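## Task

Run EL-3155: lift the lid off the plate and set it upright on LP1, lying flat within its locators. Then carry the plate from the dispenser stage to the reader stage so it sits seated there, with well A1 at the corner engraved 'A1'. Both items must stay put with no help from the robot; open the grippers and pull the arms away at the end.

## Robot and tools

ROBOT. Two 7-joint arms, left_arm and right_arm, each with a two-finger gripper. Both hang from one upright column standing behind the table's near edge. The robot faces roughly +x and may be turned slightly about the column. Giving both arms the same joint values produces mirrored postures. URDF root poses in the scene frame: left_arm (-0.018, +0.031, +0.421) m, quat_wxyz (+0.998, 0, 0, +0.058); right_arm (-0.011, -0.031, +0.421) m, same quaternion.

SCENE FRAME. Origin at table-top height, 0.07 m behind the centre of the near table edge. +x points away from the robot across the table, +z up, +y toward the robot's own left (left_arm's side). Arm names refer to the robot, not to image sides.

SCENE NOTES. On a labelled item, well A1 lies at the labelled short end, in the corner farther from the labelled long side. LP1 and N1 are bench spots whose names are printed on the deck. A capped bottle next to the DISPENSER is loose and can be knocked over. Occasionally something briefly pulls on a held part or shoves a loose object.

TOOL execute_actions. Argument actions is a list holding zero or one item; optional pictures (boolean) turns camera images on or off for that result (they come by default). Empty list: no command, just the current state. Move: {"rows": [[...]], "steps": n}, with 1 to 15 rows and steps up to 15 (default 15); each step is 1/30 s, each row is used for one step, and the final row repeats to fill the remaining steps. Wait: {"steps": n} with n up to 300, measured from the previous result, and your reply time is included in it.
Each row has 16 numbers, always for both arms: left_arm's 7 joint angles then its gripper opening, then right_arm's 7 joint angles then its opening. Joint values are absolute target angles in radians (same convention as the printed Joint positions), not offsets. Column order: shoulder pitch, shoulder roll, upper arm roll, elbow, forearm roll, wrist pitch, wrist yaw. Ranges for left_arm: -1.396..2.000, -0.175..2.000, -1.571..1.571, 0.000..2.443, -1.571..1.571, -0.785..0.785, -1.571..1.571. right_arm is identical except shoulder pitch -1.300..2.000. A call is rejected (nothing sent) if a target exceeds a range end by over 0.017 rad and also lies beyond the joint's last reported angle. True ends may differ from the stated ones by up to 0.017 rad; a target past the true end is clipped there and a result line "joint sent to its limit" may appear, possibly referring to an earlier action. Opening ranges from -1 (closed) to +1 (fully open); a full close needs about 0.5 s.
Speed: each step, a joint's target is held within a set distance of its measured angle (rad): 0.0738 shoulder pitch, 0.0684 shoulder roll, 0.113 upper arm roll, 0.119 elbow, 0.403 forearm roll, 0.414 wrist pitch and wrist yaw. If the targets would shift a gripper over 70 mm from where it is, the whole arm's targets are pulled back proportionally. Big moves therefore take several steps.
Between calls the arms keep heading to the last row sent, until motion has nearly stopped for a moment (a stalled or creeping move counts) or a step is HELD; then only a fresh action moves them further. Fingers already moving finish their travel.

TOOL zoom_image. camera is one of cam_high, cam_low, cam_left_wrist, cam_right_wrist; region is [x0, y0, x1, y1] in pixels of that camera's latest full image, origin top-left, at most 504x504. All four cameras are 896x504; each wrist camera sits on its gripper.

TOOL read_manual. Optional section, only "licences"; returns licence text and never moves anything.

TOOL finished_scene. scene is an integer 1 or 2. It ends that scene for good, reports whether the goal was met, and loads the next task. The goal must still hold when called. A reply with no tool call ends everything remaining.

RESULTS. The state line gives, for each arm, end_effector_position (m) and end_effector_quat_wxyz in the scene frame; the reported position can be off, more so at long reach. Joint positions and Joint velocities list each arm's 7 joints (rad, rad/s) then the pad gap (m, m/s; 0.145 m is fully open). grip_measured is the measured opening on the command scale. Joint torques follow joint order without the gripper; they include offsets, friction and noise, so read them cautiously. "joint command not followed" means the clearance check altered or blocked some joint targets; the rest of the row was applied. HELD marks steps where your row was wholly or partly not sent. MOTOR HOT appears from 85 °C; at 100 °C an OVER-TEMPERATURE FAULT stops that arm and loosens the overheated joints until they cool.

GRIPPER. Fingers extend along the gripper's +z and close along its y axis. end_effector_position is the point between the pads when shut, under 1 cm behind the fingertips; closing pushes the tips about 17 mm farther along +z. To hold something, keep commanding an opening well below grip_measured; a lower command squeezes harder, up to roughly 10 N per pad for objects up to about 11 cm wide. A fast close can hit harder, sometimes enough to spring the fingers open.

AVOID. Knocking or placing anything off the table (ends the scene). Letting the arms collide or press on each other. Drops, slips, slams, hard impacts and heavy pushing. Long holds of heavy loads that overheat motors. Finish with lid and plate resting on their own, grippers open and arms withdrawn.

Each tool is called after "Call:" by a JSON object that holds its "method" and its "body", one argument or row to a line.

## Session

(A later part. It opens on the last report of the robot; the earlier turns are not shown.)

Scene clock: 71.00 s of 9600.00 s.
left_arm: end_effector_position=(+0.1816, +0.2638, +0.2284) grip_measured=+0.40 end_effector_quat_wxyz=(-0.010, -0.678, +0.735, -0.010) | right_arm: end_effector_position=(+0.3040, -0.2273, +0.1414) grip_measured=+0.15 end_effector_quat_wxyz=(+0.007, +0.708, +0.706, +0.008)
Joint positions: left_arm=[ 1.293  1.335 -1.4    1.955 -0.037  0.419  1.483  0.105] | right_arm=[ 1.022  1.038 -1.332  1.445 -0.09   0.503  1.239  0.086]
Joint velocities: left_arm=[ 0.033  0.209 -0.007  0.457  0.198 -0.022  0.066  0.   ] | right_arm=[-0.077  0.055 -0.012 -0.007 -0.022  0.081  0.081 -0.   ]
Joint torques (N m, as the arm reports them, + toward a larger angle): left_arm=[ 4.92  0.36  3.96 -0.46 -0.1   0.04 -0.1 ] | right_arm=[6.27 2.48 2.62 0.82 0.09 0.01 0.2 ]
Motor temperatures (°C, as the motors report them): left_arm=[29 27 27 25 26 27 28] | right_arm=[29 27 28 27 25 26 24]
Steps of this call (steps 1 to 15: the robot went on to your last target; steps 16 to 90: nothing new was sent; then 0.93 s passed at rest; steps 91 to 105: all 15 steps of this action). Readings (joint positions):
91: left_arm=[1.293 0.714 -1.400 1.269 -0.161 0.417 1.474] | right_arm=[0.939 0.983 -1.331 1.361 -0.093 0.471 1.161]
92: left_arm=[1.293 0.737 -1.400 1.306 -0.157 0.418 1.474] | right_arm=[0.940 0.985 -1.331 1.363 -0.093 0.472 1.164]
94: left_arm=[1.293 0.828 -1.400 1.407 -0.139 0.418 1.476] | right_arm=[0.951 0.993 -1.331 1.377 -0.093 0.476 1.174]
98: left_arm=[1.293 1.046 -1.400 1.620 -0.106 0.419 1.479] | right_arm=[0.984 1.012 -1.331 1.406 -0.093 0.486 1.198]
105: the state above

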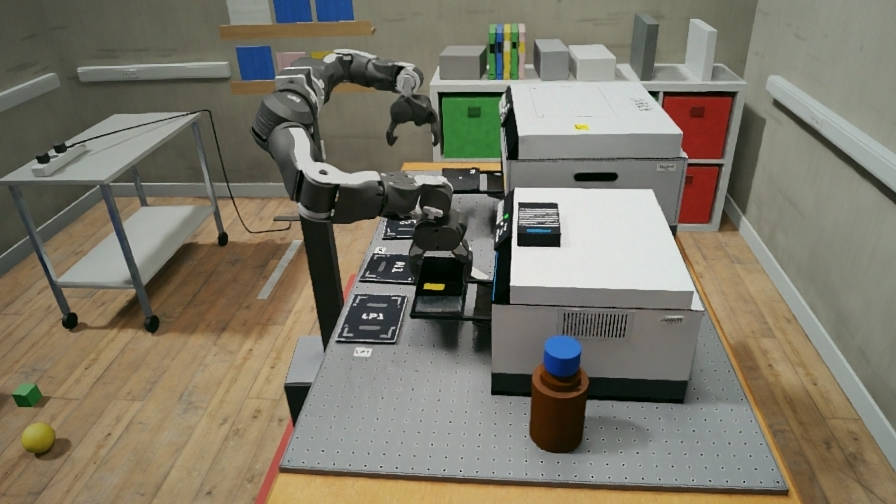

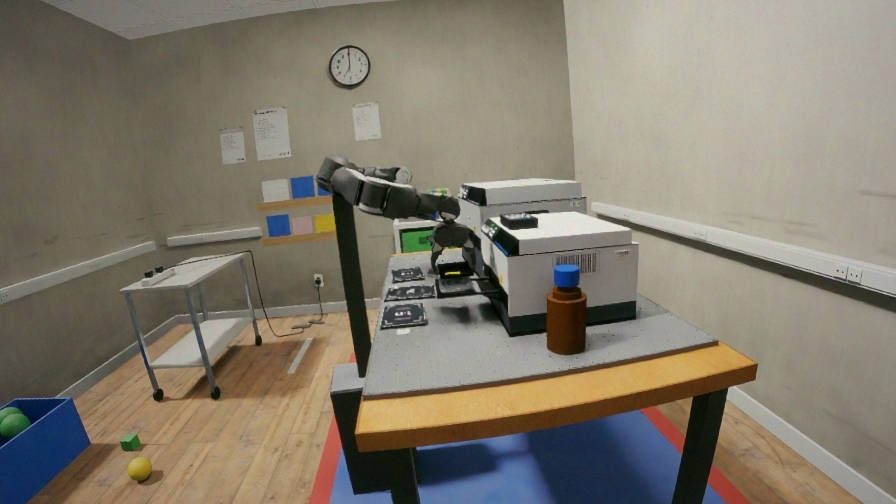

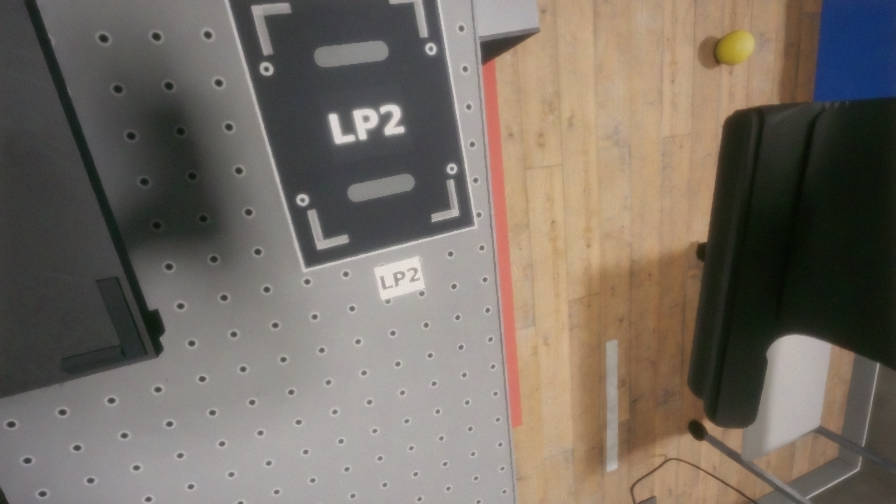

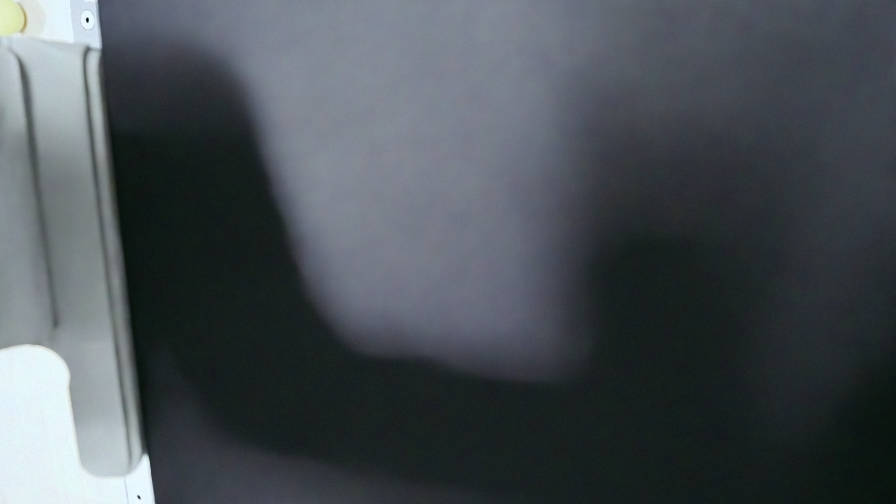

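Call:
{"method": "execute_actions", "body": {
  "actions": [
    {"rows":[[1.29,1.33,-1.405,1.955,-0.03,0.42,1.48,0.4,1.016,1.043,-1.328,1.453,-0.091,0.509,1.248,-0.15],[1.29,1.33,-1.405,1.955,-0.03,0.42,1.48,0.4,1.003,1.048,-1.317,1.463,-0.094,0.512,1.249,-0.15],[1.29,1.33,-1.405,1.955,-0.03,0.42,1.48,0.4,0.982,1.057,-1.297,1.48,-0.1,0.517,1.25,-0.15],[1.29,1.33,-1.405,1.955,-0.03,0.42,1.48,0.4,0.95,1.07,-1.268,1.506,-0.108,0.525,1.252,-0.15],[1.29,1.33,-1.405,1.955,-0.03,0.42,1.48,0.4,0.918,1.083,-1.239,1.532,-0.116,0.533,1.254,-0.15],[1.29,1.33,-1.405,1.955,-0.03,0.42,1.48,0.4,0.886,1.096,-1.21,1.557,-0.124,0.541,1.256,-0.15],[1.29,1.33,-1.405,1.955,-0.03,0.42,1.48,0.4,0.854,1.109,-1.18,1.583,-0.132,0.549,1.258,-0.15],[1.29,1.33,-1.405,1.955,-0.03,0.42,1.48,0.4,0.823,1.123,-1.151,1.609,-0.14,0.556,1.26,-0.15],[1.29,1.33,-1.405,1.955,-0.03,0.42,1.48,0.4,0.791,1.136,-1.122,1.634,-0.148,0.564,1.262,-0.15],[1.29,1.33,-1.405,1.955,-0.03,0.42,1.48,0.4,0.759,1.149,-1.093,1.66,-0.156,0.572,1.264,-0.15],[1.29,1.33,-1.405,1.955,-0.03,0.42,1.48,0.4,0.727,1.162,-1.064,1.686,-0.165,0.58,1.266,-0.15],[1.29,1.33,-1.405,1.955,-0.03,0.42,1.48,0.4,0.695,1.175,-1.035,1.711,-0.173,0.588,1.268,-0.15],[1.29,1.33,-1.405,1.955,-0.03,0.42,1.48,0.4,0.664,1.189,-1.005,1.737,-0.181,0.595,1.269,-0.15],[1.29,1.33,-1.405,1.955,-0.03,0.42,1.48,0.4,0.632,1.202,-0.976,1.763,-0.189,0.603,1.271,-0.15],[1.29,1.33,-1.405,1.955,-0.03,0.42,1.48,0.4,0.6,1.215,-0.947,1.789,-0.197,0.611,1.272,-0.15]]}
  ],
  "pictures": false
}}

Call:
{"method": "execute_actions", "body": {
  "actions": [
    {"rows":[[1.29,1.33,-1.405,1.955,-0.03,0.42,1.48,0.4,0.56,1.226,-0.919,1.806,-0.193,0.615,1.26,-0.15],[1.29,1.33,-1.405,1.955,-0.03,0.42,1.48,0.4,0.52,1.237,-0.891,1.823,-0.188,0.618,1.248,-0.15],[1.29,1.33,-1.405,1.955,-0.03,0.42,1.48,0.4,0.48,1.248,-0.863,1.84,-0.184,0.622,1.236,-0.15],[1.29,1.33,-1.405,1.955,-0.03,0.42,1.48,0.4,0.44,1.259,-0.835,1.857,-0.18,0.626,1.224,-0.15],[1.29,1.33,-1.405,1.955,-0.03,0.42,1.48,0.4,0.4,1.27,-0.807,1.874,-0.176,0.63,1.212,-0.15],[1.29,1.33,-1.405,1.955,-0.03,0.42,1.48,0.4,0.36,1.281,-0.779,1.891,-0.172,0.633,1.2,-0.15],[1.29,1.33,-1.405,1.955,-0.03,0.42,1.48,0.4,0.32,1.292,-0.75,1.908,-0.167,0.637,1.188,-0.15],[1.29,1.33,-1.405,1.955,-0.03,0.42,1.48,0.4,0.28,1.303,-0.722,1.926,-0.163,0.641,1.176,-0.15],[1.29,1.33,-1.405,1.955,-0.03,0.42,1.48,0.4,0.24,1.314,-0.694,1.943,-0.159,0.645,1.164,-0.15],[1.29,1.33,-1.405,1.955,-0.03,0.42,1.48,0.4,0.2,1.325,-0.666,1.96,-0.155,0.648,1.152,-0.15],[1.29,1.33,-1.405,1.955,-0.03,0.42,1.48,0.4,0.16,1.336,-0.638,1.977,-0.151,0.652,1.14,-0.15],[1.29,1.33,-1.405,1.955,-0.03,0.42,1.48,0.4,0.12,1.347,-0.61,1.994,-0.146,0.656,1.128,-0.15],[1.29,1.33,-1.405,1.955,-0.03,0.42,1.48,0.4,0.08,1.358,-0.582,2.011,-0.142,0.66,1.116,-0.15],[1.29,1.33,-1.405,1.955,-0.03,0.42,1.48,0.4,0.04,1.369,-0.554,2.028,-0.138,0.663,1.104,-0.15],[1.29,1.33,-1.405,1.955,-0.03,0.42,1.48,0.4,0,1.38,-0.526,2.045,-0.134,0.667,1.092,-0.15]]}
  ],
  "pictures": false
}}

Call:
{"method": "execute_actions", "body": {
  "actions": [
    {"rows":[[1.29,1.33,-1.405,1.955,-0.03,0.42,1.48,0.4,-0.006,1.367,-0.525,2.041,-0.147,0.667,1.093,-0.15],[1.29,1.33,-1.405,1.955,-0.03,0.42,1.48,0.4,-0.016,1.346,-0.524,2.034,-0.17,0.667,1.094,-0.15],[1.29,1.33,-1.405,1.955,-0.03,0.42,1.48,0.4,-0.03,1.316,-0.522,2.025,-0.201,0.667,1.095,-0.15],[1.29,1.33,-1.405,1.955,-0.03,0.42,1.48,0.4,-0.046,1.282,-0.52,2.014,-0.237,0.667,1.096,-0.15],[1.29,1.33,-1.405,1.955,-0.03,0.42,1.48,0.4,-0.062,1.248,-0.518,2.003,-0.273,0.667,1.098,-0.15],[1.29,1.33,-1.405,1.955,-0.03,0.42,1.48,0.4,-0.078,1.214,-0.516,1.992,-0.309,0.667,1.099,-0.15],[1.29,1.33,-1.405,1.955,-0.03,0.42,1.48,0.4,-0.094,1.181,-0.514,1.981,-0.345,0.667,1.101,-0.15],[1.29,1.33,-1.405,1.955,-0.03,0.42,1.48,0.4,-0.11,1.147,-0.512,1.97,-0.38,0.667,1.102,-0.15],[1.29,1.33,-1.405,1.955,-0.03,0.42,1.48,0.4,-0.126,1.113,-0.51,1.959,-0.416,0.667,1.104,-0.15],[1.29,1.33,-1.405,1.955,-0.03,0.42,1.48,0.4,-0.142,1.079,-0.508,1.948,-0.452,0.667,1.105,-0.15],[1.29,1.33,-1.405,1.955,-0.03,0.42,1.48,0.4,-0.158,1.045,-0.506,1.938,-0.488,0.666,1.107,-0.15],[1.29,1.33,-1.405,1.955,-0.03,0.42,1.48,0.4,-0.174,1.011,-0.504,1.927,-0.524,0.666,1.108,-0.15],[1.29,1.33,-1.405,1.955,-0.03,0.42,1.48,0.4,-0.186,0.985,-0.503,1.918,-0.551,0.666,1.109,-0.15],[1.29,1.33,-1.405,1.955,-0.03,0.42,1.48,0.4,-0.194,0.968,-0.502,1.913,-0.569,0.666,1.11,-0.15],[1.29,1.33,-1.405,1.955,-0.03,0.42,1.48,0.4,-0.2,0.956,-0.501,1.909,-0.582,0.666,1.11,-0.15]]}
  ],
  "pictures": false
}}

Call:
{"method": "execute_actions", "body": {
  "actions": [
    {"rows":[[1.29,1.33,-1.405,1.955,-0.03,0.42,1.48,0.4,-0.2,0.945,-0.502,1.895,-0.588,0.658,1.105,-0.15],[1.29,1.33,-1.405,1.955,-0.03,0.42,1.48,0.4,-0.2,0.935,-0.503,1.881,-0.595,0.65,1.1,-0.15],[1.29,1.33,-1.405,1.955,-0.03,0.42,1.48,0.4,-0.2,0.924,-0.504,1.867,-0.601,0.642,1.095,-0.15],[1.29,1.33,-1.405,1.955,-0.03,0.42,1.48,0.4,-0.2,0.913,-0.505,1.853,-0.608,0.634,1.09,-0.15],[1.29,1.33,-1.405,1.955,-0.03,0.42,1.48,0.4,-0.2,0.903,-0.506,1.839,-0.614,0.626,1.085,-0.15]]}
  ]
}}

Call:
{"method": "zoom_image", "body": {
  "camera": "cam_high",
  "region": [320, 260, 430, 360]
}}

Call:
{"method": "zoom_image", "body": {
  "camera": "cam_low",
  "region": [365, 275, 445, 340]
}}

Scene clock: 88.77 s of 9600.00 s.
left_arm: end_effector_position=(+0.1817, +0.2615, +0.2283) grip_measured=+0.40 end_effector_quat_wxyz=(-0.013, -0.676, +0.737, -0.011) | right_arm: end_effector_position=(+0.2415, -0.2280, +0.1428) grip_measured=-0.15 end_effector_quat_wxyz=(-0.001, +0.704, +0.710, +0.007)
Joint positions: left_arm=[ 1.293  1.329 -1.4    1.956 -0.031  0.419  1.483  0.105] | right_arm=[ 0.6    1.212 -0.954  1.784 -0.186  0.599  1.267  0.064]
Joint velocities: left_arm=[-0.033 -0.033  0.002 -0.017 -0.007  0.007 -0.007  0.   ] | right_arm=[-0.538  0.363  0.505  0.662 -0.212  0.198  0.095 -0.   ]
Joint torques (N m, as the arm reports them, + toward a larger angle): left_arm=[ 4.91  1.95  3.89  0.43  0.1   0.04 -0.11] | right_arm=[ 5.25  3.71  3.52  0.63 -0.09  0.02  0.08]
Motor temperatures (°C, as the motors report them): left_arm=[28 27 27 25 26 27 27] | right_arm=[29 27 28 27 25 26 24]
Steps of this call (steps 1 to 15: the robot went on to your last target; steps 16 to 140: nothing new was sent; then 12.60 s passed at rest; steps 141 to 155: all 15 steps of this action). Readings (joint positions):
141: left_arm=[1.293 1.329 -1.400 1.956 -0.031 0.419 1.483] | right_arm=[1.020 1.041 -1.332 1.449 -0.089 0.505 1.243]
142: left_arm=[1.293 1.329 -1.400 1.956 -0.031 0.419 1.483] | right_arm=[1.007 1.044 -1.321 1.459 -0.092 0.507 1.243]
144: left_arm=[1.293 1.329 -1.400 1.956 -0.031 0.419 1.483] | right_arm=[0.952 1.064 -1.274 1.501 -0.100 0.515 1.245]
148: left_arm=[1.293 1.329 -1.400 1.956 -0.031 0.419 1.483] | right_arm=[0.822 1.120 -1.159 1.604 -0.130 0.544 1.254]
155: the state above

Scene clock: 89.27 s of 9600.00 s.
left_arm: end_effector_position=(+0.1817, +0.2615, +0.2283) grip_measured=+0.40 end_effector_quat_wxyz=(-0.013, -0.676, +0.737, -0.011) | right_arm: end_effector_position=(+0.1788, -0.2355, +0.1379) grip_measured=-0.15 end_effector_quat_wxyz=(-0.002, +0.705, +0.709, -0.003)
Joint positions: left_arm=[ 1.293  1.329 -1.4    1.956 -0.031  0.419  1.483  0.105] | right_arm=[ 0.     1.377 -0.532  2.04  -0.141  0.659  1.112  0.064]
Joint velocities: left_arm=[-0.011 -0.033  0.012  0.007 -0.007 -0.022 -0.007 -0.   ] | right_arm=[-0.692  0.253  0.364  0.403  0.125  0.168 -0.183  0.   ]
Joint torques (N m, as the arm reports them, + toward a larger angle): left_arm=[ 4.9   1.93  3.92  0.44  0.1   0.04 -0.1 ] | right_arm=[ 4.01  4.87  3.03  1.17  0.03 -0.01 -0.31]
Motor temperatures (°C, as the motors report them): left_arm=[28 27 27 25 26 27 27] | right_arm=[29 27 28 27 25 26 24]
Steps of this call (steps 1 to 15: all 15 steps of this action). Readings (joint positions):
1: left_arm=[1.293 1.329 -1.400 1.956 -0.031 0.419 1.483] | right_arm=[0.564 1.224 -0.922 1.805 -0.189 0.604 1.266]
2: left_arm=[1.293 1.329 -1.400 1.956 -0.031 0.419 1.483] | right_arm=[0.523 1.234 -0.893 1.821 -0.189 0.609 1.259]
4: left_arm=[1.293 1.329 -1.400 1.956 -0.031 0.419 1.483] | right_arm=[0.438 1.255 -0.844 1.852 -0.185 0.618 1.242]
8: left_arm=[1.293 1.329 -1.400 1.956 -0.031 0.419 1.483] | right_arm=[0.281 1.300 -0.727 1.922 -0.170 0.633 1.196]
15: the state above

Scene clock: 89.77 s of 9600.00 s.
left_arm: end_effector_position=(+0.1817, +0.2615, +0.2283) grip_measured=+0.40 end_effector_quat_wxyz=(-0.013, -0.676, +0.737, -0.011) | right_arm: end_effector_position=(+0.1507, -0.1972, +0.0590) grip_measured=-0.15 end_effector_quat_wxyz=(-0.009, +0.709, +0.705, +0.007)
Joint positions: left_arm=[ 1.293  1.329 -1.4    1.956 -0.031  0.419  1.483  0.105] | right_arm=[-0.202  0.954 -0.505  1.911 -0.556  0.665  1.106  0.064]
Joint velocities: left_arm=[ 0.055 -0.011  0.002  0.012  0.022 -0.007  0.022 -0.   ] | right_arm=[-0.077 -0.165 -0.007 -0.085 -0.432  0.007 -0.007 -0.   ]
Joint torques (N m, as the arm reports them, + toward a larger angle): left_arm=[ 4.96  1.89  3.88  0.44  0.11  0.04 -0.11] | right_arm=[ 1.89  4.74  2.97  1.64 -0.07 -0.08  0.14]
Motor temperatures (°C, as the motors report them): left_arm=[28 27 27 25 26 27 27] | right_arm=[29 27 28 27 25 26 24]
Steps of this call (steps 1 to 15: all 15 steps of this action). Readings (joint positions):
1: left_arm=[1.293 1.329 -1.400 1.956 -0.031 0.419 1.483] | right_arm=[-0.006 1.374 -0.529 2.045 -0.141 0.662 1.109]
2: left_arm=[1.293 1.329 -1.400 1.956 -0.031 0.419 1.483] | right_arm=[-0.011 1.352 -0.524 2.038 -0.154 0.663 1.104]
4: left_arm=[1.293 1.329 -1.400 1.956 -0.031 0.419 1.483] | right_arm=[-0.043 1.284 -0.518 2.016 -0.204 0.664 1.099]
8: left_arm=[1.293 1.329 -1.400 1.956 -0.031 0.419 1.483] | right_arm=[-0.108 1.148 -0.514 1.973 -0.338 0.665 1.101]
15: the state above

Scene clock: 90.27 s of 9600.00 s.
left_arm: end_effector_position=(+0.1817, +0.2615, +0.2283) grip_measured=+0.40 end_effector_quat_wxyz=(-0.013, -0.676, +0.737, -0.011) | right_arm: end_effector_position=(+0.1540, -0.2018, +0.0441) grip_measured=-0.15 end_effector_quat_wxyz=(+0.003, +0.709, +0.705, +0.004)
Joint positions: left_arm=[ 1.293  1.329 -1.4    1.956 -0.031  0.419  1.483  0.105] | right_arm=[-0.201  0.9   -0.506  1.838 -0.613  0.629  1.09   0.064]
Joint velocities: left_arm=[ 0.055 -0.055 -0.017  0.007  0.037  0.037  0.007  0.   ] | right_arm=[ 0.033 -0.055 -0.007 -0.002  0.066 -0.037 -0.022 -0.   ]
Joint torques (N m, as the arm reports them, + toward a larger angle): left_arm=[ 4.99  1.93  3.91  0.42  0.1   0.05 -0.11] | right_arm=[ 2.11  4.5   1.98  2.36  0.02 -0.18 -0.11]
Motor temperatures (°C, as the motors report them): left_arm=[28 27 27 25 26 27 27] | right_arm=[29 27 28 27 25 26 24]
Steps of this call (steps 1 to 15: all 15 steps of this action). Readings (joint positions):
1: left_arm=[1.293 1.329 -1.400 1.956 -0.031 0.419 1.483] | right_arm=[-0.201 0.946 -0.505 1.902 -0.570 0.663 1.106]
2: left_arm=[1.293 1.329 -1.400 1.956 -0.031 0.419 1.483] | right_arm=[-0.200 0.936 -0.505 1.886 -0.581 0.659 1.105]
4: left_arm=[1.293 1.329 -1.400 1.956 -0.031 0.419 1.483] | right_arm=[-0.200 0.915 -0.505 1.855 -0.599 0.646 1.099]
8: left_arm=[1.293 1.329 -1.400 1.956 -0.031 0.419 1.483] | right_arm=[-0.201 0.900 -0.506 1.838 -0.612 0.630 1.091]
15: the state above

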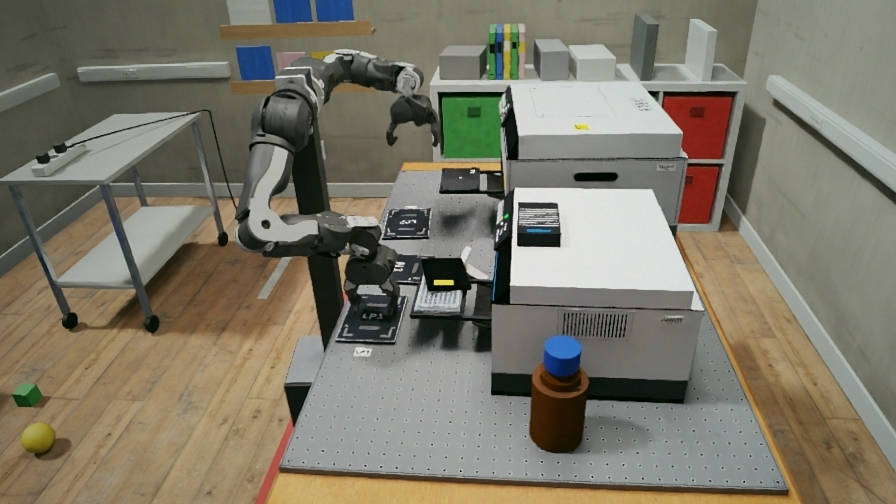

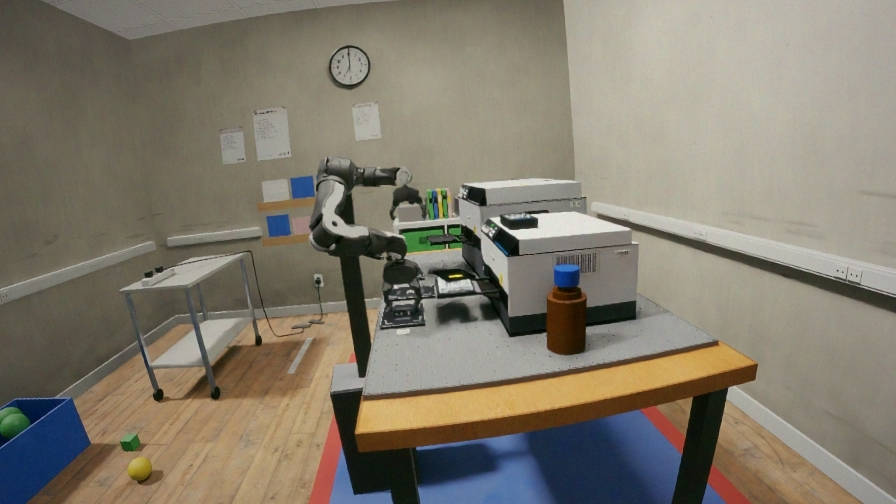

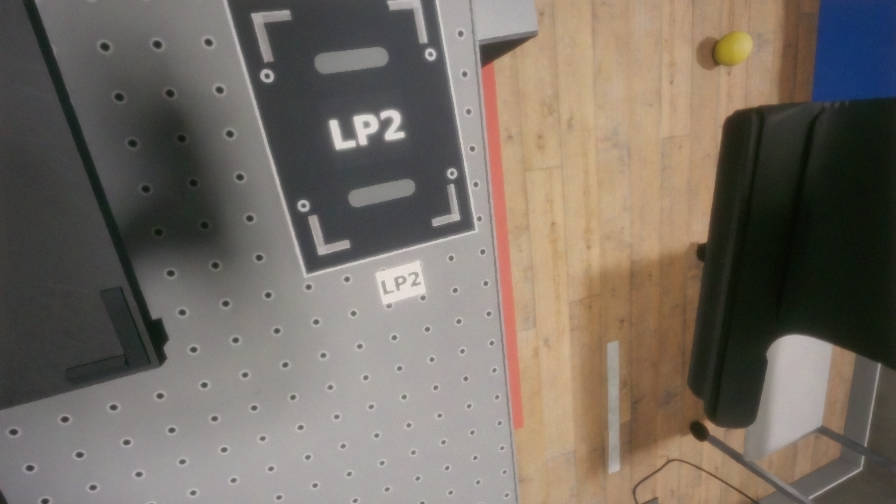

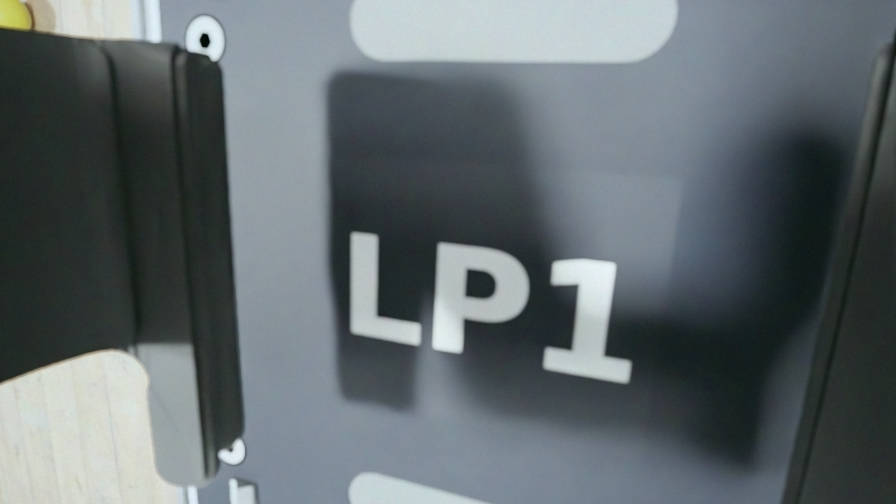

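Region (320, 260, 430, 360) of cam_high's 896x504 image, scaled by 4.582, with more detail than that image has; it fills the top 458 rows of this view, and the rest is white.

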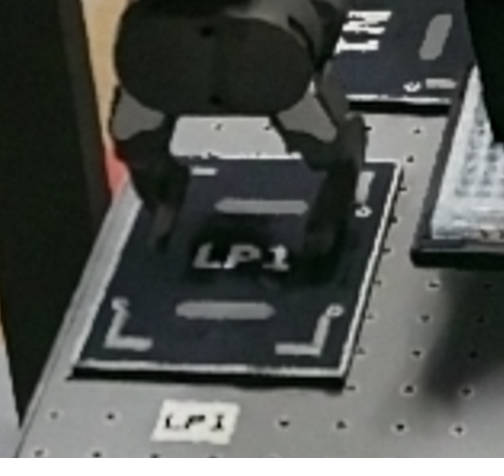

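Region (365, 275, 445, 340) of cam_low's 896x504 image, scaled by 6.300, with more detail than that image has; it fills the top 410 rows of this view, and the rest is white.

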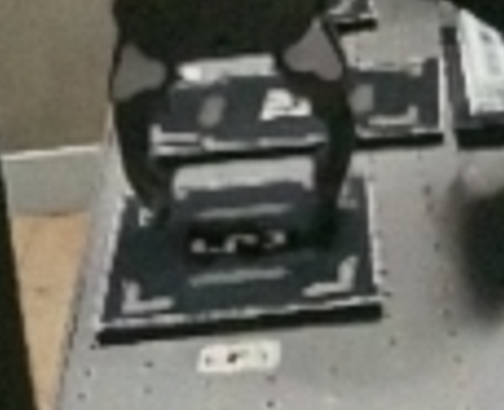

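Call:
{"method": "zoom_image", "body": {
  "camera": "cam_high",
  "region": [390, 240, 500, 330]
}}

Call:
{"method": "zoom_image", "body": {
  "camera": "cam_low",
  "region": [415, 245, 495, 310]
}}

Region (390, 240, 500, 330) of cam_high's 896x504 image, scaled by 4.582, with more detail than that image has; it fills the top 412 rows of this view, and the rest is white.

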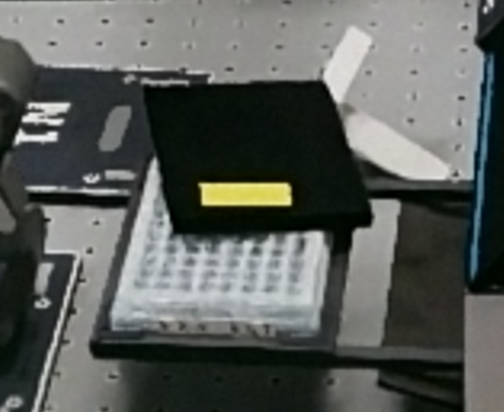

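Region (415, 245, 495, 310) of cam_low's 896x504 image, scaled by 6.300, with more detail than that image has; it fills the top 410 rows of this view, and the rest is white.

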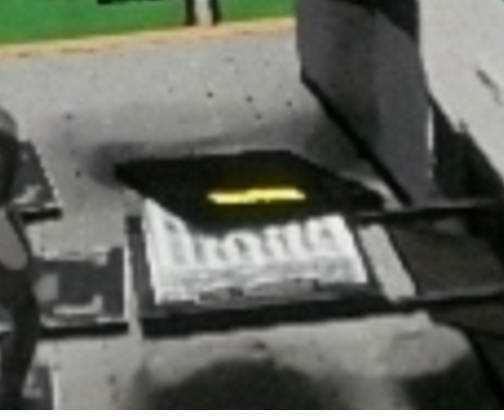

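Call:
{"method": "execute_actions", "body": {
  "actions": [
    {"rows":[[1.29,1.33,-1.405,1.955,-0.03,0.42,1.48,0.4,-0.19,0.92,-0.506,1.855,-0.6,0.63,1.09,-0.15],[1.29,1.33,-1.405,1.955,-0.03,0.42,1.48,0.4,-0.18,0.955,-0.506,1.88,-0.56,0.635,1.09,-0.15],[1.29,1.33,-1.405,1.955,-0.03,0.42,1.48,0.4,-0.16,1.0,-0.51,1.905,-0.52,0.64,1.09,-0.15],[1.29,1.33,-1.405,1.955,-0.03,0.42,1.48,0.4,-0.14,1.05,-0.51,1.93,-0.47,0.645,1.1,-0.15],[1.29,1.33,-1.405,1.955,-0.03,0.42,1.48,0.4,-0.12,1.1,-0.51,1.95,-0.42,0.65,1.1,-0.15],[1.29,1.33,-1.405,1.955,-0.03,0.42,1.48,0.4,-0.1,1.15,-0.51,1.97,-0.37,0.655,1.1,-0.15],[1.29,1.33,-1.405,1.955,-0.03,0.42,1.48,0.4,-0.08,1.2,-0.52,1.99,-0.32,0.66,1.1,-0.15],[1.29,1.33,-1.405,1.955,-0.03,0.42,1.48,0.4,-0.06,1.25,-0.52,2.005,-0.27,0.66,1.1,-0.15],[1.29,1.33,-1.405,1.955,-0.03,0.42,1.48,0.4,-0.04,1.3,-0.52,2.02,-0.22,0.66,1.1,-0.15],[1.29,1.33,-1.405,1.955,-0.03,0.42,1.48,0.4,-0.01,1.345,-0.52,2.035,-0.17,0.66,1.12,-0.15],[1.29,1.33,-1.405,1.955,-0.03,0.42,1.48,0.4,0.04,1.38,-0.53,2.045,-0.13,0.65,1.15,-0.15],[1.29,1.33,-1.405,1.955,-0.03,0.42,1.48,0.4,0.1,1.4,-0.53,2.045,-0.12,0.64,1.2,-0.15],[1.29,1.33,-1.405,1.955,-0.03,0.42,1.48,0.4,0.16,1.41,-0.54,2.045,-0.11,0.63,1.25,-0.15],[1.29,1.33,-1.405,1.955,-0.03,0.42,1.48,0.4,0.22,1.42,-0.55,2.04,-0.1,0.62,1.3,-0.15],[1.29,1.33,-1.405,1.955,-0.03,0.42,1.48,0.4,0.28,1.43,-0.56,2.04,-0.09,0.61,1.35,-0.15]]}
  ],
  "pictures": false
}}

Call:
{"method": "execute_actions", "body": {
  "actions": [
    {"rows":[[1.29,1.33,-1.405,1.955,-0.03,0.42,1.48,0.4,0.34,1.43,-0.58,2.04,-0.09,0.6,1.38,-0.15],[1.29,1.33,-1.405,1.955,-0.03,0.42,1.48,0.4,0.4,1.43,-0.61,2.04,-0.09,0.59,1.41,-0.15],[1.29,1.33,-1.405,1.955,-0.03,0.42,1.48,0.4,0.46,1.43,-0.65,2.04,-0.09,0.58,1.43,-0.15],[1.29,1.33,-1.405,1.955,-0.03,0.42,1.48,0.4,0.52,1.43,-0.7,2.04,-0.09,0.57,1.44,-0.15],[1.29,1.33,-1.405,1.955,-0.03,0.42,1.48,0.4,0.58,1.43,-0.75,2.04,-0.09,0.56,1.45,-0.15],[1.29,1.33,-1.405,1.955,-0.03,0.42,1.48,0.4,0.64,1.43,-0.8,2.03,-0.09,0.55,1.46,-0.15],[1.29,1.33,-1.405,1.955,-0.03,0.42,1.48,0.4,0.7,1.42,-0.85,2.02,-0.09,0.54,1.46,-0.15],[1.29,1.33,-1.405,1.955,-0.03,0.42,1.48,0.4,0.76,1.41,-0.9,2.01,-0.09,0.53,1.47,-0.15],[1.29,1.33,-1.405,1.955,-0.03,0.42,1.48,0.4,0.82,1.39,-0.95,1.99,-0.09,0.52,1.47,-0.15],[1.29,1.33,-1.405,1.955,-0.03,0.42,1.48,0.4,0.88,1.37,-1.0,1.97,-0.09,0.51,1.47,-0.1],[1.29,1.33,-1.405,1.955,-0.03,0.42,1.48,0.4,0.94,1.35,-1.06,1.95,-0.09,0.5,1.47,0],[1.29,1.33,-1.405,1.955,-0.03,0.42,1.48,0.4,1.0,1.32,-1.12,1.92,-0.09,0.5,1.47,0.1],[1.29,1.33,-1.405,1.955,-0.03,0.42,1.48,0.4,1.06,1.29,-1.18,1.89,-0.09,0.5,1.47,0.2],[1.29,1.33,-1.405,1.955,-0.03,0.42,1.48,0.4,1.11,1.25,-1.23,1.86,-0.1,0.5,1.47,0.3],[1.29,1.33,-1.405,1.955,-0.03,0.42,1.48,0.4,1.15,1.21,-1.28,1.82,-0.1,0.5,1.47,0.4]]}
  ],
  "pictures": false
}}

Call:
{"method": "execute_actions", "body": {
  "actions": [
    {"rows":[[1.29,1.33,-1.405,1.955,-0.03,0.42,1.48,0.4,1.18,1.17,-1.31,1.78,-0.1,0.5,1.47,0.5],[1.29,1.33,-1.405,1.955,-0.03,0.42,1.48,0.4,1.21,1.13,-1.34,1.745,-0.11,0.5,1.47,0.5],[1.29,1.33,-1.405,1.955,-0.03,0.42,1.48,0.4,1.23,1.09,-1.365,1.71,-0.11,0.5,1.47,0.5],[1.29,1.33,-1.405,1.955,-0.03,0.42,1.48,0.4,1.245,1.05,-1.385,1.67,-0.115,0.495,1.47,0.5],[1.29,1.33,-1.405,1.955,-0.03,0.42,1.48,0.4,1.255,1.015,-1.4,1.64,-0.12,0.495,1.47,0.5],[1.29,1.33,-1.405,1.955,-0.03,0.42,1.48,0.4,1.263,0.985,-1.408,1.61,-0.123,0.493,1.47,0.5],[1.29,1.33,-1.405,1.955,-0.03,0.42,1.48,0.4,1.268,0.96,-1.414,1.59,-0.125,0.493,1.47,0.5],[1.29,1.33,-1.405,1.955,-0.03,0.42,1.48,0.4,1.27,0.945,-1.417,1.574,-0.127,0.491,1.47,0.5]]}
  ]
}}

Scene clock: 104.00 s of 9600.00 s.
left_arm: end_effector_position=(+0.1817, +0.2615, +0.2283) grip_measured=+0.40 end_effector_quat_wxyz=(-0.013, -0.676, +0.737, -0.011) | right_arm: end_effector_position=(+0.2134, -0.2352, +0.1885) grip_measured=-0.15 end_effector_quat_wxyz=(+0.015, +0.697, +0.717, +0.025)
Joint positions: left_arm=[ 1.293  1.329 -1.4    1.956 -0.031  0.419  1.483  0.105] | right_arm=[ 0.278  1.425 -0.556  2.04  -0.107  0.624  1.285  0.064]
Joint velocities: left_arm=[-0.077  0.011 -0.002  0.002  0.037 -0.007  0.007  0.   ] | right_arm=[ 1.044  0.253  0.002 -0.012  0.33  -0.256  1.077 -0.   ]
Joint torques (N m, as the arm reports them, + toward a larger angle): left_arm=[ 4.98  1.89  3.88  0.41  0.1   0.03 -0.11] | right_arm=[ 0.68  5.73  2.67  0.45  0.05 -0.19  0.28]
Motor temperatures (°C, as the motors report them): left_arm=[28 27 27 25 26 27 27] | right_arm=[28 28 27 28 25 26 24]
Steps of this call (steps 1 to 15: the robot went on to your last target; steps 16 to 90: nothing new was sent; then 10.23 s passed at rest; steps 91 to 105: all 15 steps of this action). Readings (joint positions):
91: left_arm=[1.293 1.329 -1.400 1.956 -0.031 0.419 1.483] | right_arm=[-0.198 0.909 -0.508 1.845 -0.607 0.629 1.090]
92: left_arm=[1.293 1.329 -1.400 1.956 -0.031 0.419 1.483] | right_arm=[-0.191 0.940 -0.511 1.869 -0.585 0.630 1.090]
94: left_arm=[1.293 1.329 -1.400 1.956 -0.031 0.419 1.483] | right_arm=[-0.143 1.045 -0.514 1.926 -0.514 0.636 1.094]
98: left_arm=[1.293 1.329 -1.400 1.956 -0.031 0.419 1.483] | right_arm=[-0.063 1.247 -0.518 2.001 -0.330 0.654 1.095]
105: the state above

Scene clock: 104.50 s of 9600.00 s.
left_arm: end_effector_position=(+0.1817, +0.2615, +0.2283) grip_measured=+0.40 end_effector_quat_wxyz=(-0.013, -0.676, +0.737, -0.011) | right_arm: end_effector_position=(+0.2622, -0.2043, +0.2131) grip_measured=+0.40 end_effector_quat_wxyz=(-0.007, +0.631, +0.775, +0.016)
Joint positions: left_arm=[ 1.293  1.329 -1.4    1.956 -0.031  0.419  1.483  0.105] | right_arm=[ 1.15   1.213 -1.273  1.826 -0.097  0.504  1.471  0.105]
Joint velocities: left_arm=[-0.033 -0.033 -0.002  0.012 -0.051  0.007  0.037 -0.   ] | right_arm=[ 0.692 -1.264 -0.852 -0.984 -0.183 -0.066 -0.198  0.045]
Joint torques (N m, as the arm reports them, + toward a larger angle): left_arm=[ 4.95  1.89  3.87  0.43  0.11  0.04 -0.11] | right_arm=[ 3.3   4.09  4.16  0.85  0.13 -0.15  0.08]
Motor temperatures (°C, as the motors report them): left_arm=[28 27 27 25 26 27 27] | right_arm=[29 28 27 28 25 26 24]
Steps of this call (steps 1 to 15: all 15 steps of this action). Readings (joint positions):
1: left_arm=[1.293 1.329 -1.400 1.956 -0.031 0.419 1.483] | right_arm=[0.339 1.430 -0.576 2.039 -0.100 0.615 1.327]
2: left_arm=[1.293 1.329 -1.400 1.956 -0.031 0.419 1.483] | right_arm=[0.402 1.430 -0.602 2.039 -0.097 0.605 1.361]
4: left_arm=[1.293 1.329 -1.400 1.956 -0.031 0.419 1.483] | right_arm=[0.522 1.430 -0.692 2.040 -0.094 0.585 1.409]
8: left_arm=[1.293 1.329 -1.400 1.956 -0.031 0.419 1.483] | right_arm=[0.759 1.413 -0.894 2.010 -0.091 0.545 1.455]
15: the state above

Scene clock: 105.00 s of 9600.00 s.
left_arm: end_effector_position=(+0.1817, +0.2615, +0.2283) grip_measured=+0.40 end_effector_quat_wxyz=(-0.013, -0.676, +0.737, -0.011) | right_arm: end_effector_position=(+0.3048, -0.1722, +0.1988) grip_measured=+0.50 end_effector_quat_wxyz=(-0.002, +0.617, +0.787, -0.001)
Joint positions: left_arm=[ 1.293  1.329 -1.4    1.956 -0.031  0.419  1.483  0.105] | right_arm=[ 1.265  0.946 -1.414  1.574 -0.126  0.494  1.469  0.112]
Joint velocities: left_arm=[-0.055  0.077 -0.007 -0.012 -0.037  0.007 -0.007 -0.   ] | right_arm=[-0.033 -0.033 -0.002 -0.007 -0.007  0.007  0.022 -0.   ]
Joint torques (N m, as the arm reports them, + toward a larger angle): left_arm=[ 4.91  1.98  3.91  0.41  0.09  0.03 -0.1 ] | right_arm=[ 7.42  0.89  2.93  0.43  0.   -0.14  0.01]
Motor temperatures (°C, as the motors report them): left_arm=[28 27 27 25 26 27 27] | right_arm=[29 28 27 28 25 26 24]
Steps of this call (steps 1 to 15: all 15 steps of this action). Readings (joint positions):
1: left_arm=[1.293 1.329 -1.400 1.956 -0.031 0.419 1.483] | right_arm=[1.177 1.168 -1.306 1.786 -0.098 0.503 1.471]
2: left_arm=[1.293 1.329 -1.400 1.956 -0.031 0.419 1.483] | right_arm=[1.203 1.128 -1.337 1.748 -0.103 0.503 1.470]
4: left_arm=[1.293 1.329 -1.400 1.956 -0.031 0.419 1.483] | right_arm=[1.242 1.052 -1.380 1.676 -0.110 0.501 1.471]
8: left_arm=[1.293 1.329 -1.400 1.956 -0.031 0.419 1.483] | right_arm=[1.264 0.940 -1.414 1.577 -0.123 0.496 1.469]
15: the state above

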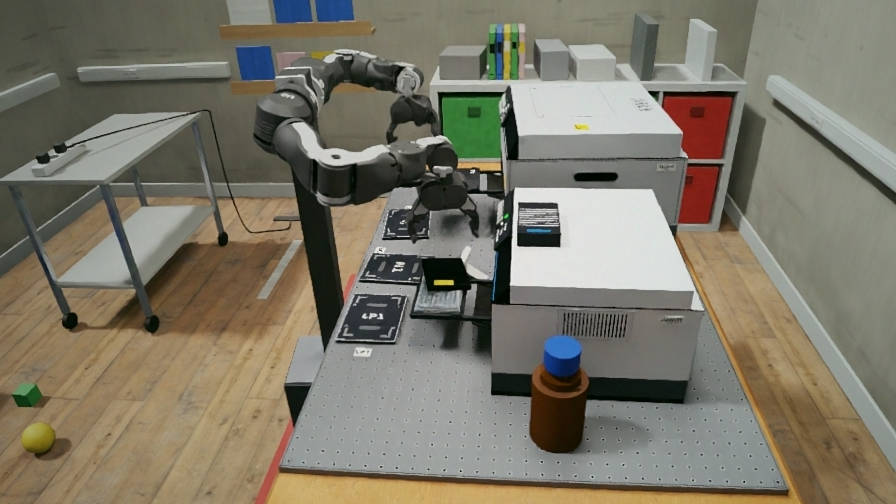

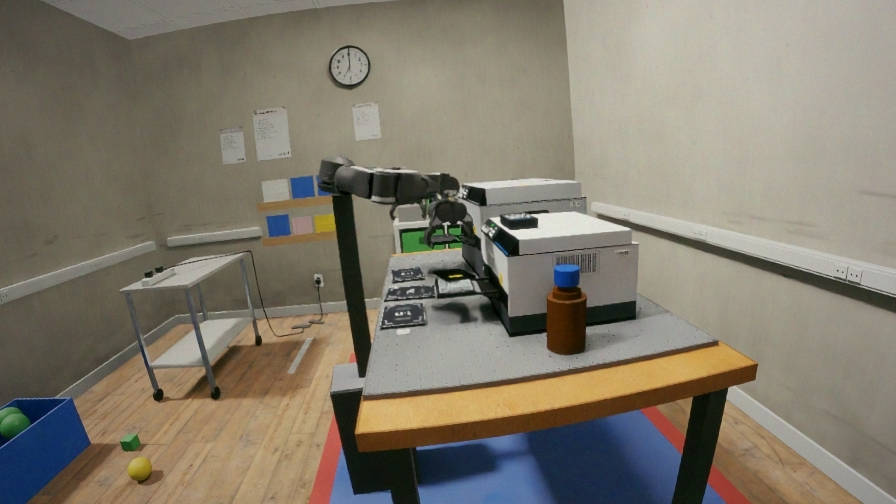

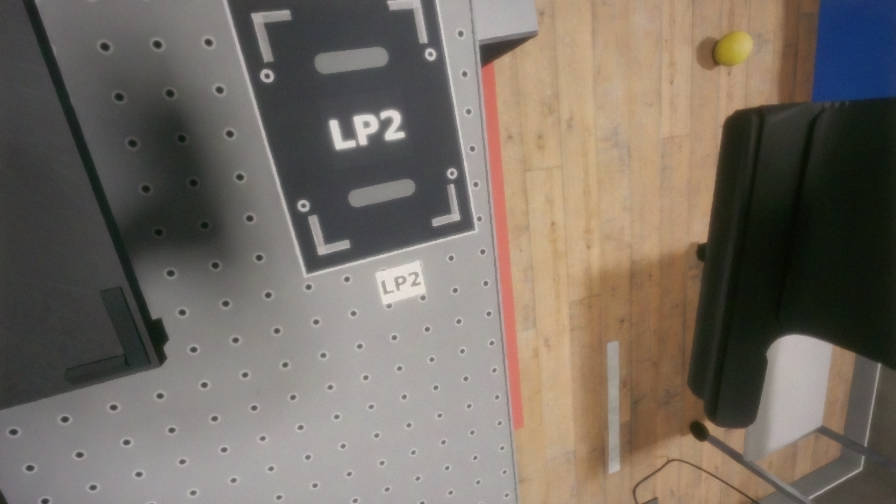

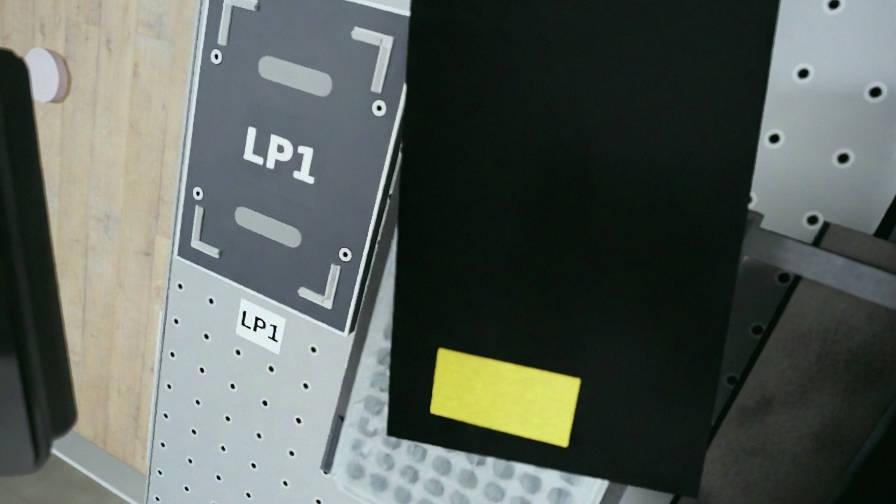

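Call:
{"method": "execute_actions", "body": {
  "actions": [
    {"rows":[[1.29,1.33,-1.405,1.955,-0.03,0.42,1.48,0.4,1.26,0.944,-1.413,1.571,-0.127,0.5,1.46,0.55],[1.29,1.33,-1.405,1.955,-0.03,0.42,1.48,0.4,1.24,0.942,-1.406,1.565,-0.127,0.52,1.443,0.6],[1.29,1.33,-1.405,1.955,-0.03,0.42,1.48,0.4,1.21,0.939,-1.395,1.557,-0.127,0.55,1.418,0.65],[1.29,1.33,-1.405,1.955,-0.03,0.42,1.48,0.4,1.18,0.936,-1.384,1.549,-0.127,0.58,1.393,0.7],[1.29,1.33,-1.405,1.955,-0.03,0.42,1.48,0.4,1.15,0.932,-1.373,1.541,-0.128,0.61,1.368,0.7],[1.29,1.33,-1.405,1.955,-0.03,0.42,1.48,0.4,1.12,0.929,-1.362,1.533,-0.128,0.64,1.343,0.7],[1.29,1.33,-1.405,1.955,-0.03,0.42,1.48,0.4,1.09,0.926,-1.351,1.524,-0.128,0.665,1.317,0.7],[1.29,1.33,-1.405,1.955,-0.03,0.42,1.48,0.4,1.061,0.923,-1.34,1.516,-0.128,0.687,1.292,0.7],[1.29,1.33,-1.405,1.955,-0.03,0.42,1.48,0.4,1.045,0.915,-1.335,1.503,-0.131,0.68,1.279,0.7],[1.29,1.33,-1.405,1.955,-0.03,0.42,1.48,0.4,1.029,0.907,-1.33,1.489,-0.134,0.673,1.266,0.7],[1.29,1.33,-1.405,1.955,-0.03,0.42,1.48,0.4,1.012,0.898,-1.325,1.476,-0.138,0.666,1.253,0.7],[1.29,1.33,-1.405,1.955,-0.03,0.42,1.48,0.4,0.996,0.89,-1.32,1.462,-0.141,0.66,1.24,0.7],[1.29,1.33,-1.405,1.955,-0.03,0.42,1.48,0.4,0.983,0.883,-1.316,1.451,-0.143,0.654,1.23,0.7],[1.29,1.33,-1.405,1.955,-0.03,0.42,1.48,0.4,0.97,0.877,-1.312,1.44,-0.146,0.649,1.22,0.7],[1.29,1.33,-1.405,1.955,-0.03,0.42,1.48,0.4,0.96,0.872,-1.309,1.432,-0.148,0.644,1.212,0.7]]}
  ],
  "pictures": false
}}

Call:
{"method": "execute_actions", "body": {
  "actions": [
    {"rows":[[1.29,1.33,-1.405,1.955,-0.03,0.42,1.48,0.4,0.952,0.868,-1.307,1.426,-0.15,0.641,1.206,0.7],[1.29,1.33,-1.405,1.955,-0.03,0.42,1.48,0.4,0.945,0.864,-1.305,1.42,-0.151,0.638,1.2,0.7],[1.29,1.33,-1.405,1.955,-0.03,0.42,1.48,0.4,0.938,0.86,-1.303,1.414,-0.153,0.635,1.194,0.66],[1.29,1.33,-1.405,1.955,-0.03,0.42,1.48,0.4,0.931,0.857,-1.3,1.408,-0.154,0.632,1.189,0.62],[1.29,1.33,-1.405,1.955,-0.03,0.42,1.48,0.4,0.931,0.857,-1.3,1.408,-0.154,0.632,1.189,0.58],[1.29,1.33,-1.405,1.955,-0.03,0.42,1.48,0.4,0.931,0.857,-1.3,1.408,-0.154,0.632,1.189,0.54],[1.29,1.33,-1.405,1.955,-0.03,0.42,1.48,0.4,0.931,0.857,-1.3,1.408,-0.154,0.632,1.189,0.5],[1.29,1.33,-1.405,1.955,-0.03,0.42,1.48,0.4,0.931,0.857,-1.3,1.408,-0.154,0.632,1.189,0.46]],"steps":12}
  ]
}}

Call:
{"method": "zoom_image", "body": {
  "camera": "cam_high",
  "region": [390, 230, 500, 320]
}}

Scene clock: 115.57 s of 9600.00 s.
left_arm: end_effector_position=(+0.1817, +0.2615, +0.2283) grip_measured=+0.40 end_effector_quat_wxyz=(-0.013, -0.676, +0.737, -0.011) | right_arm: end_effector_position=(+0.3002, -0.1781, +0.1182) grip_measured=+0.70 end_effector_quat_wxyz=(+0.000, +0.709, +0.705, -0.001)
Joint positions: left_arm=[ 1.293  1.329 -1.4    1.956 -0.031  0.419  1.483  0.105] | right_arm=[ 0.959  0.872 -1.316  1.434 -0.143  0.652  1.229  0.125]
Joint velocities: left_arm=[-0.011  0.033 -0.007 -0.012 -0.037  0.066 -0.007  0.   ] | right_arm=[-0.209 -0.099  0.002 -0.208 -0.095 -0.095 -0.271  0.   ]
Joint torques (N m, as the arm reports them, + toward a larger angle): left_arm=[ 4.96  1.9   3.91  0.4   0.1   0.04 -0.11] | right_arm=[ 6.55  2.33  5.11  1.18  0.04 -0.13 -0.1 ]
Motor temperatures (°C, as the motors report them): left_arm=[27 28 27 25 26 27 27] | right_arm=[29 27 27 28 25 26 24]
Steps of this call (steps 1 to 15: the robot went on to your last target; steps 16 to 90: nothing new was sent; then 7.07 s passed at rest; steps 91 to 105: all 15 steps of this action). Readings (joint positions):
91: left_arm=[1.293 1.329 -1.400 1.956 -0.031 0.419 1.483] | right_arm=[1.264 0.946 -1.414 1.573 -0.126 0.495 1.468]
92: left_arm=[1.293 1.329 -1.400 1.956 -0.031 0.419 1.483] | right_arm=[1.249 0.944 -1.406 1.568 -0.126 0.504 1.459]
94: left_arm=[1.293 1.329 -1.400 1.956 -0.031 0.419 1.483] | right_arm=[1.184 0.936 -1.386 1.551 -0.127 0.547 1.422]
98: left_arm=[1.293 1.329 -1.400 1.956 -0.031 0.419 1.483] | right_arm=[1.061 0.923 -1.347 1.518 -0.127 0.654 1.328]
105: the state above

Scene clock: 115.97 s of 9600.00 s.
left_arm: end_effector_position=(+0.1817, +0.2615, +0.2283) grip_measured=+0.40 end_effector_quat_wxyz=(-0.013, -0.676, +0.737, -0.011) | right_arm: end_effector_position=(+0.3024, -0.1778, +0.1094) grip_measured=+0.46 end_effector_quat_wxyz=(+0.005, +0.708, +0.706, +0.005)
Joint positions: left_arm=[ 1.293  1.329 -1.4    1.956 -0.031  0.419  1.483  0.105] | right_arm=[ 0.93   0.856 -1.304  1.408 -0.153  0.635  1.195  0.109]
Joint velocities: left_arm=[-0.121 -0.011 -0.022  0.007  0.007 -0.066  0.022  0.   ] | right_arm=[ 0.011  0.033 -0.002  0.002 -0.066 -0.007  0.007 -0.   ]
Joint torques (N m, as the arm reports them, + toward a larger angle): left_arm=[ 4.89  1.88  3.88  0.42  0.1   0.04 -0.11] | right_arm=[ 6.31  2.41  4.4   0.96  0.01 -0.16 -0.14]
Motor temperatures (°C, as the motors report them): left_arm=[27 28 27 25 26 27 27] | right_arm=[29 27 27 28 25 26 24]
Steps of this call (steps 1 to 12: all 12 steps of this action). Readings (joint positions):
1: left_arm=[1.293 1.329 -1.400 1.956 -0.031 0.419 1.483] | right_arm=[0.951 0.869 -1.314 1.427 -0.146 0.649 1.221]
2: left_arm=[1.293 1.329 -1.400 1.956 -0.031 0.419 1.483] | right_arm=[0.945 0.866 -1.312 1.421 -0.148 0.646 1.214]
4: left_arm=[1.293 1.329 -1.400 1.956 -0.031 0.419 1.483] | right_arm=[0.933 0.857 -1.305 1.410 -0.151 0.639 1.201]
8: left_arm=[1.293 1.329 -1.400 1.956 -0.031 0.419 1.483] | right_arm=[0.930 0.856 -1.304 1.408 -0.153 0.636 1.195]
12: the state above

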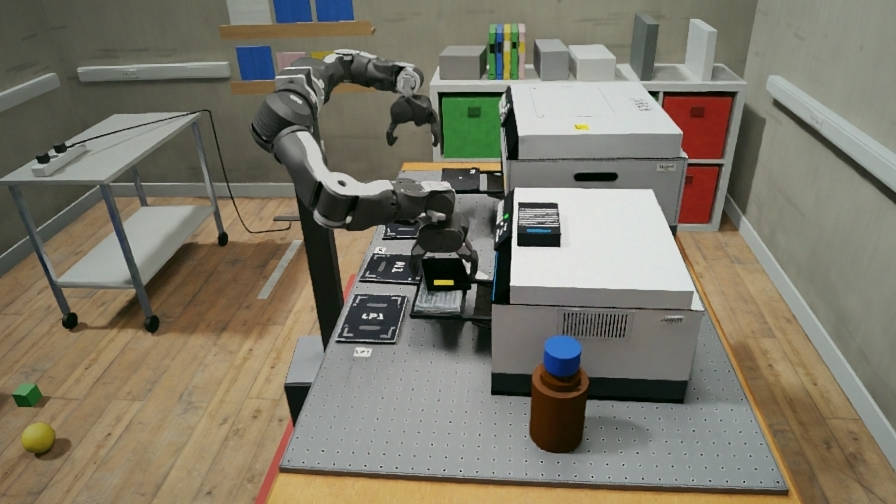

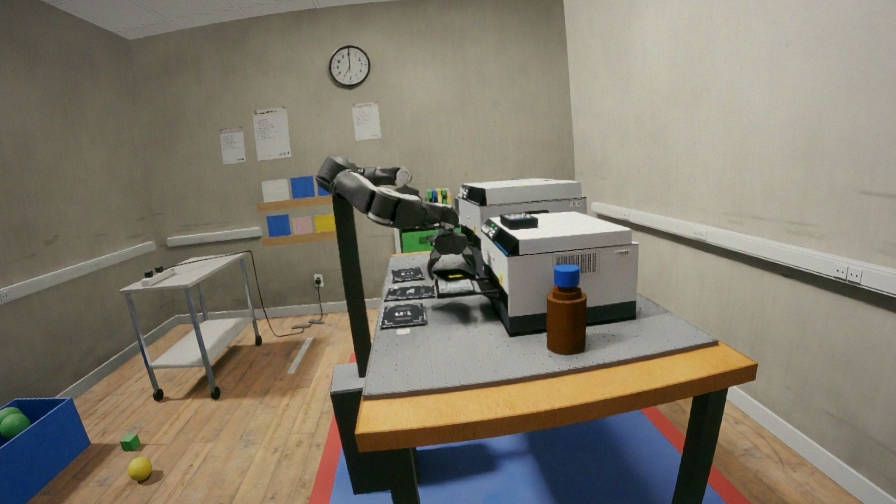

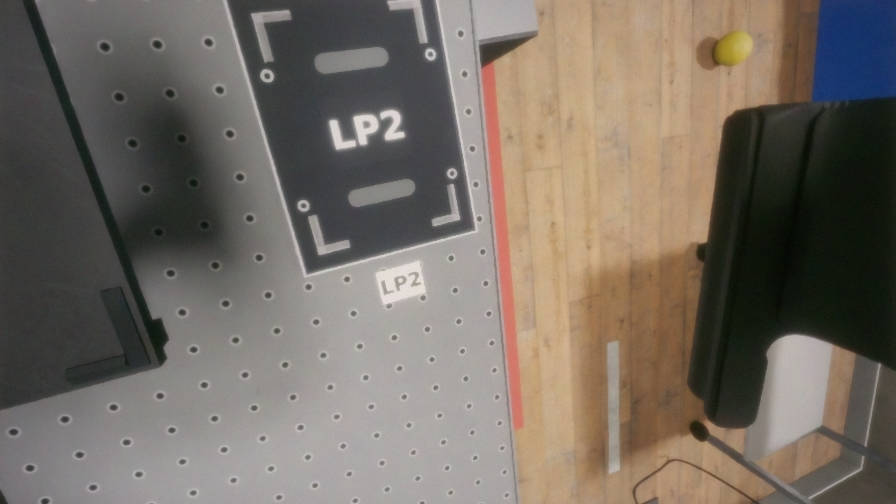

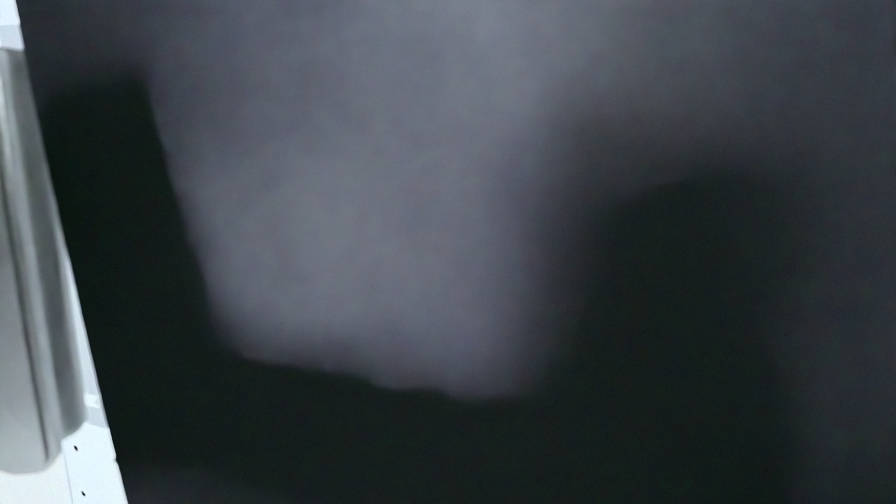

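Region (390, 230, 500, 320) of cam_high's 896x504 image, scaled by 4.582, with more detail than that image has; it fills the top 412 rows of this view, and the rest is white.

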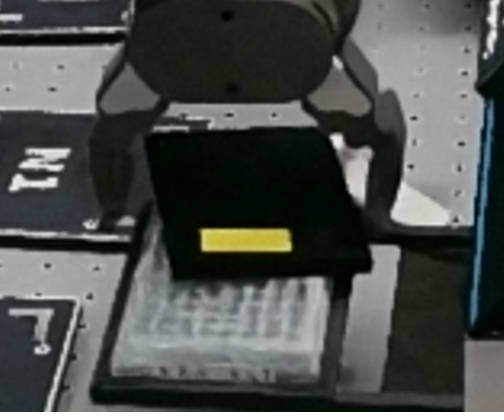

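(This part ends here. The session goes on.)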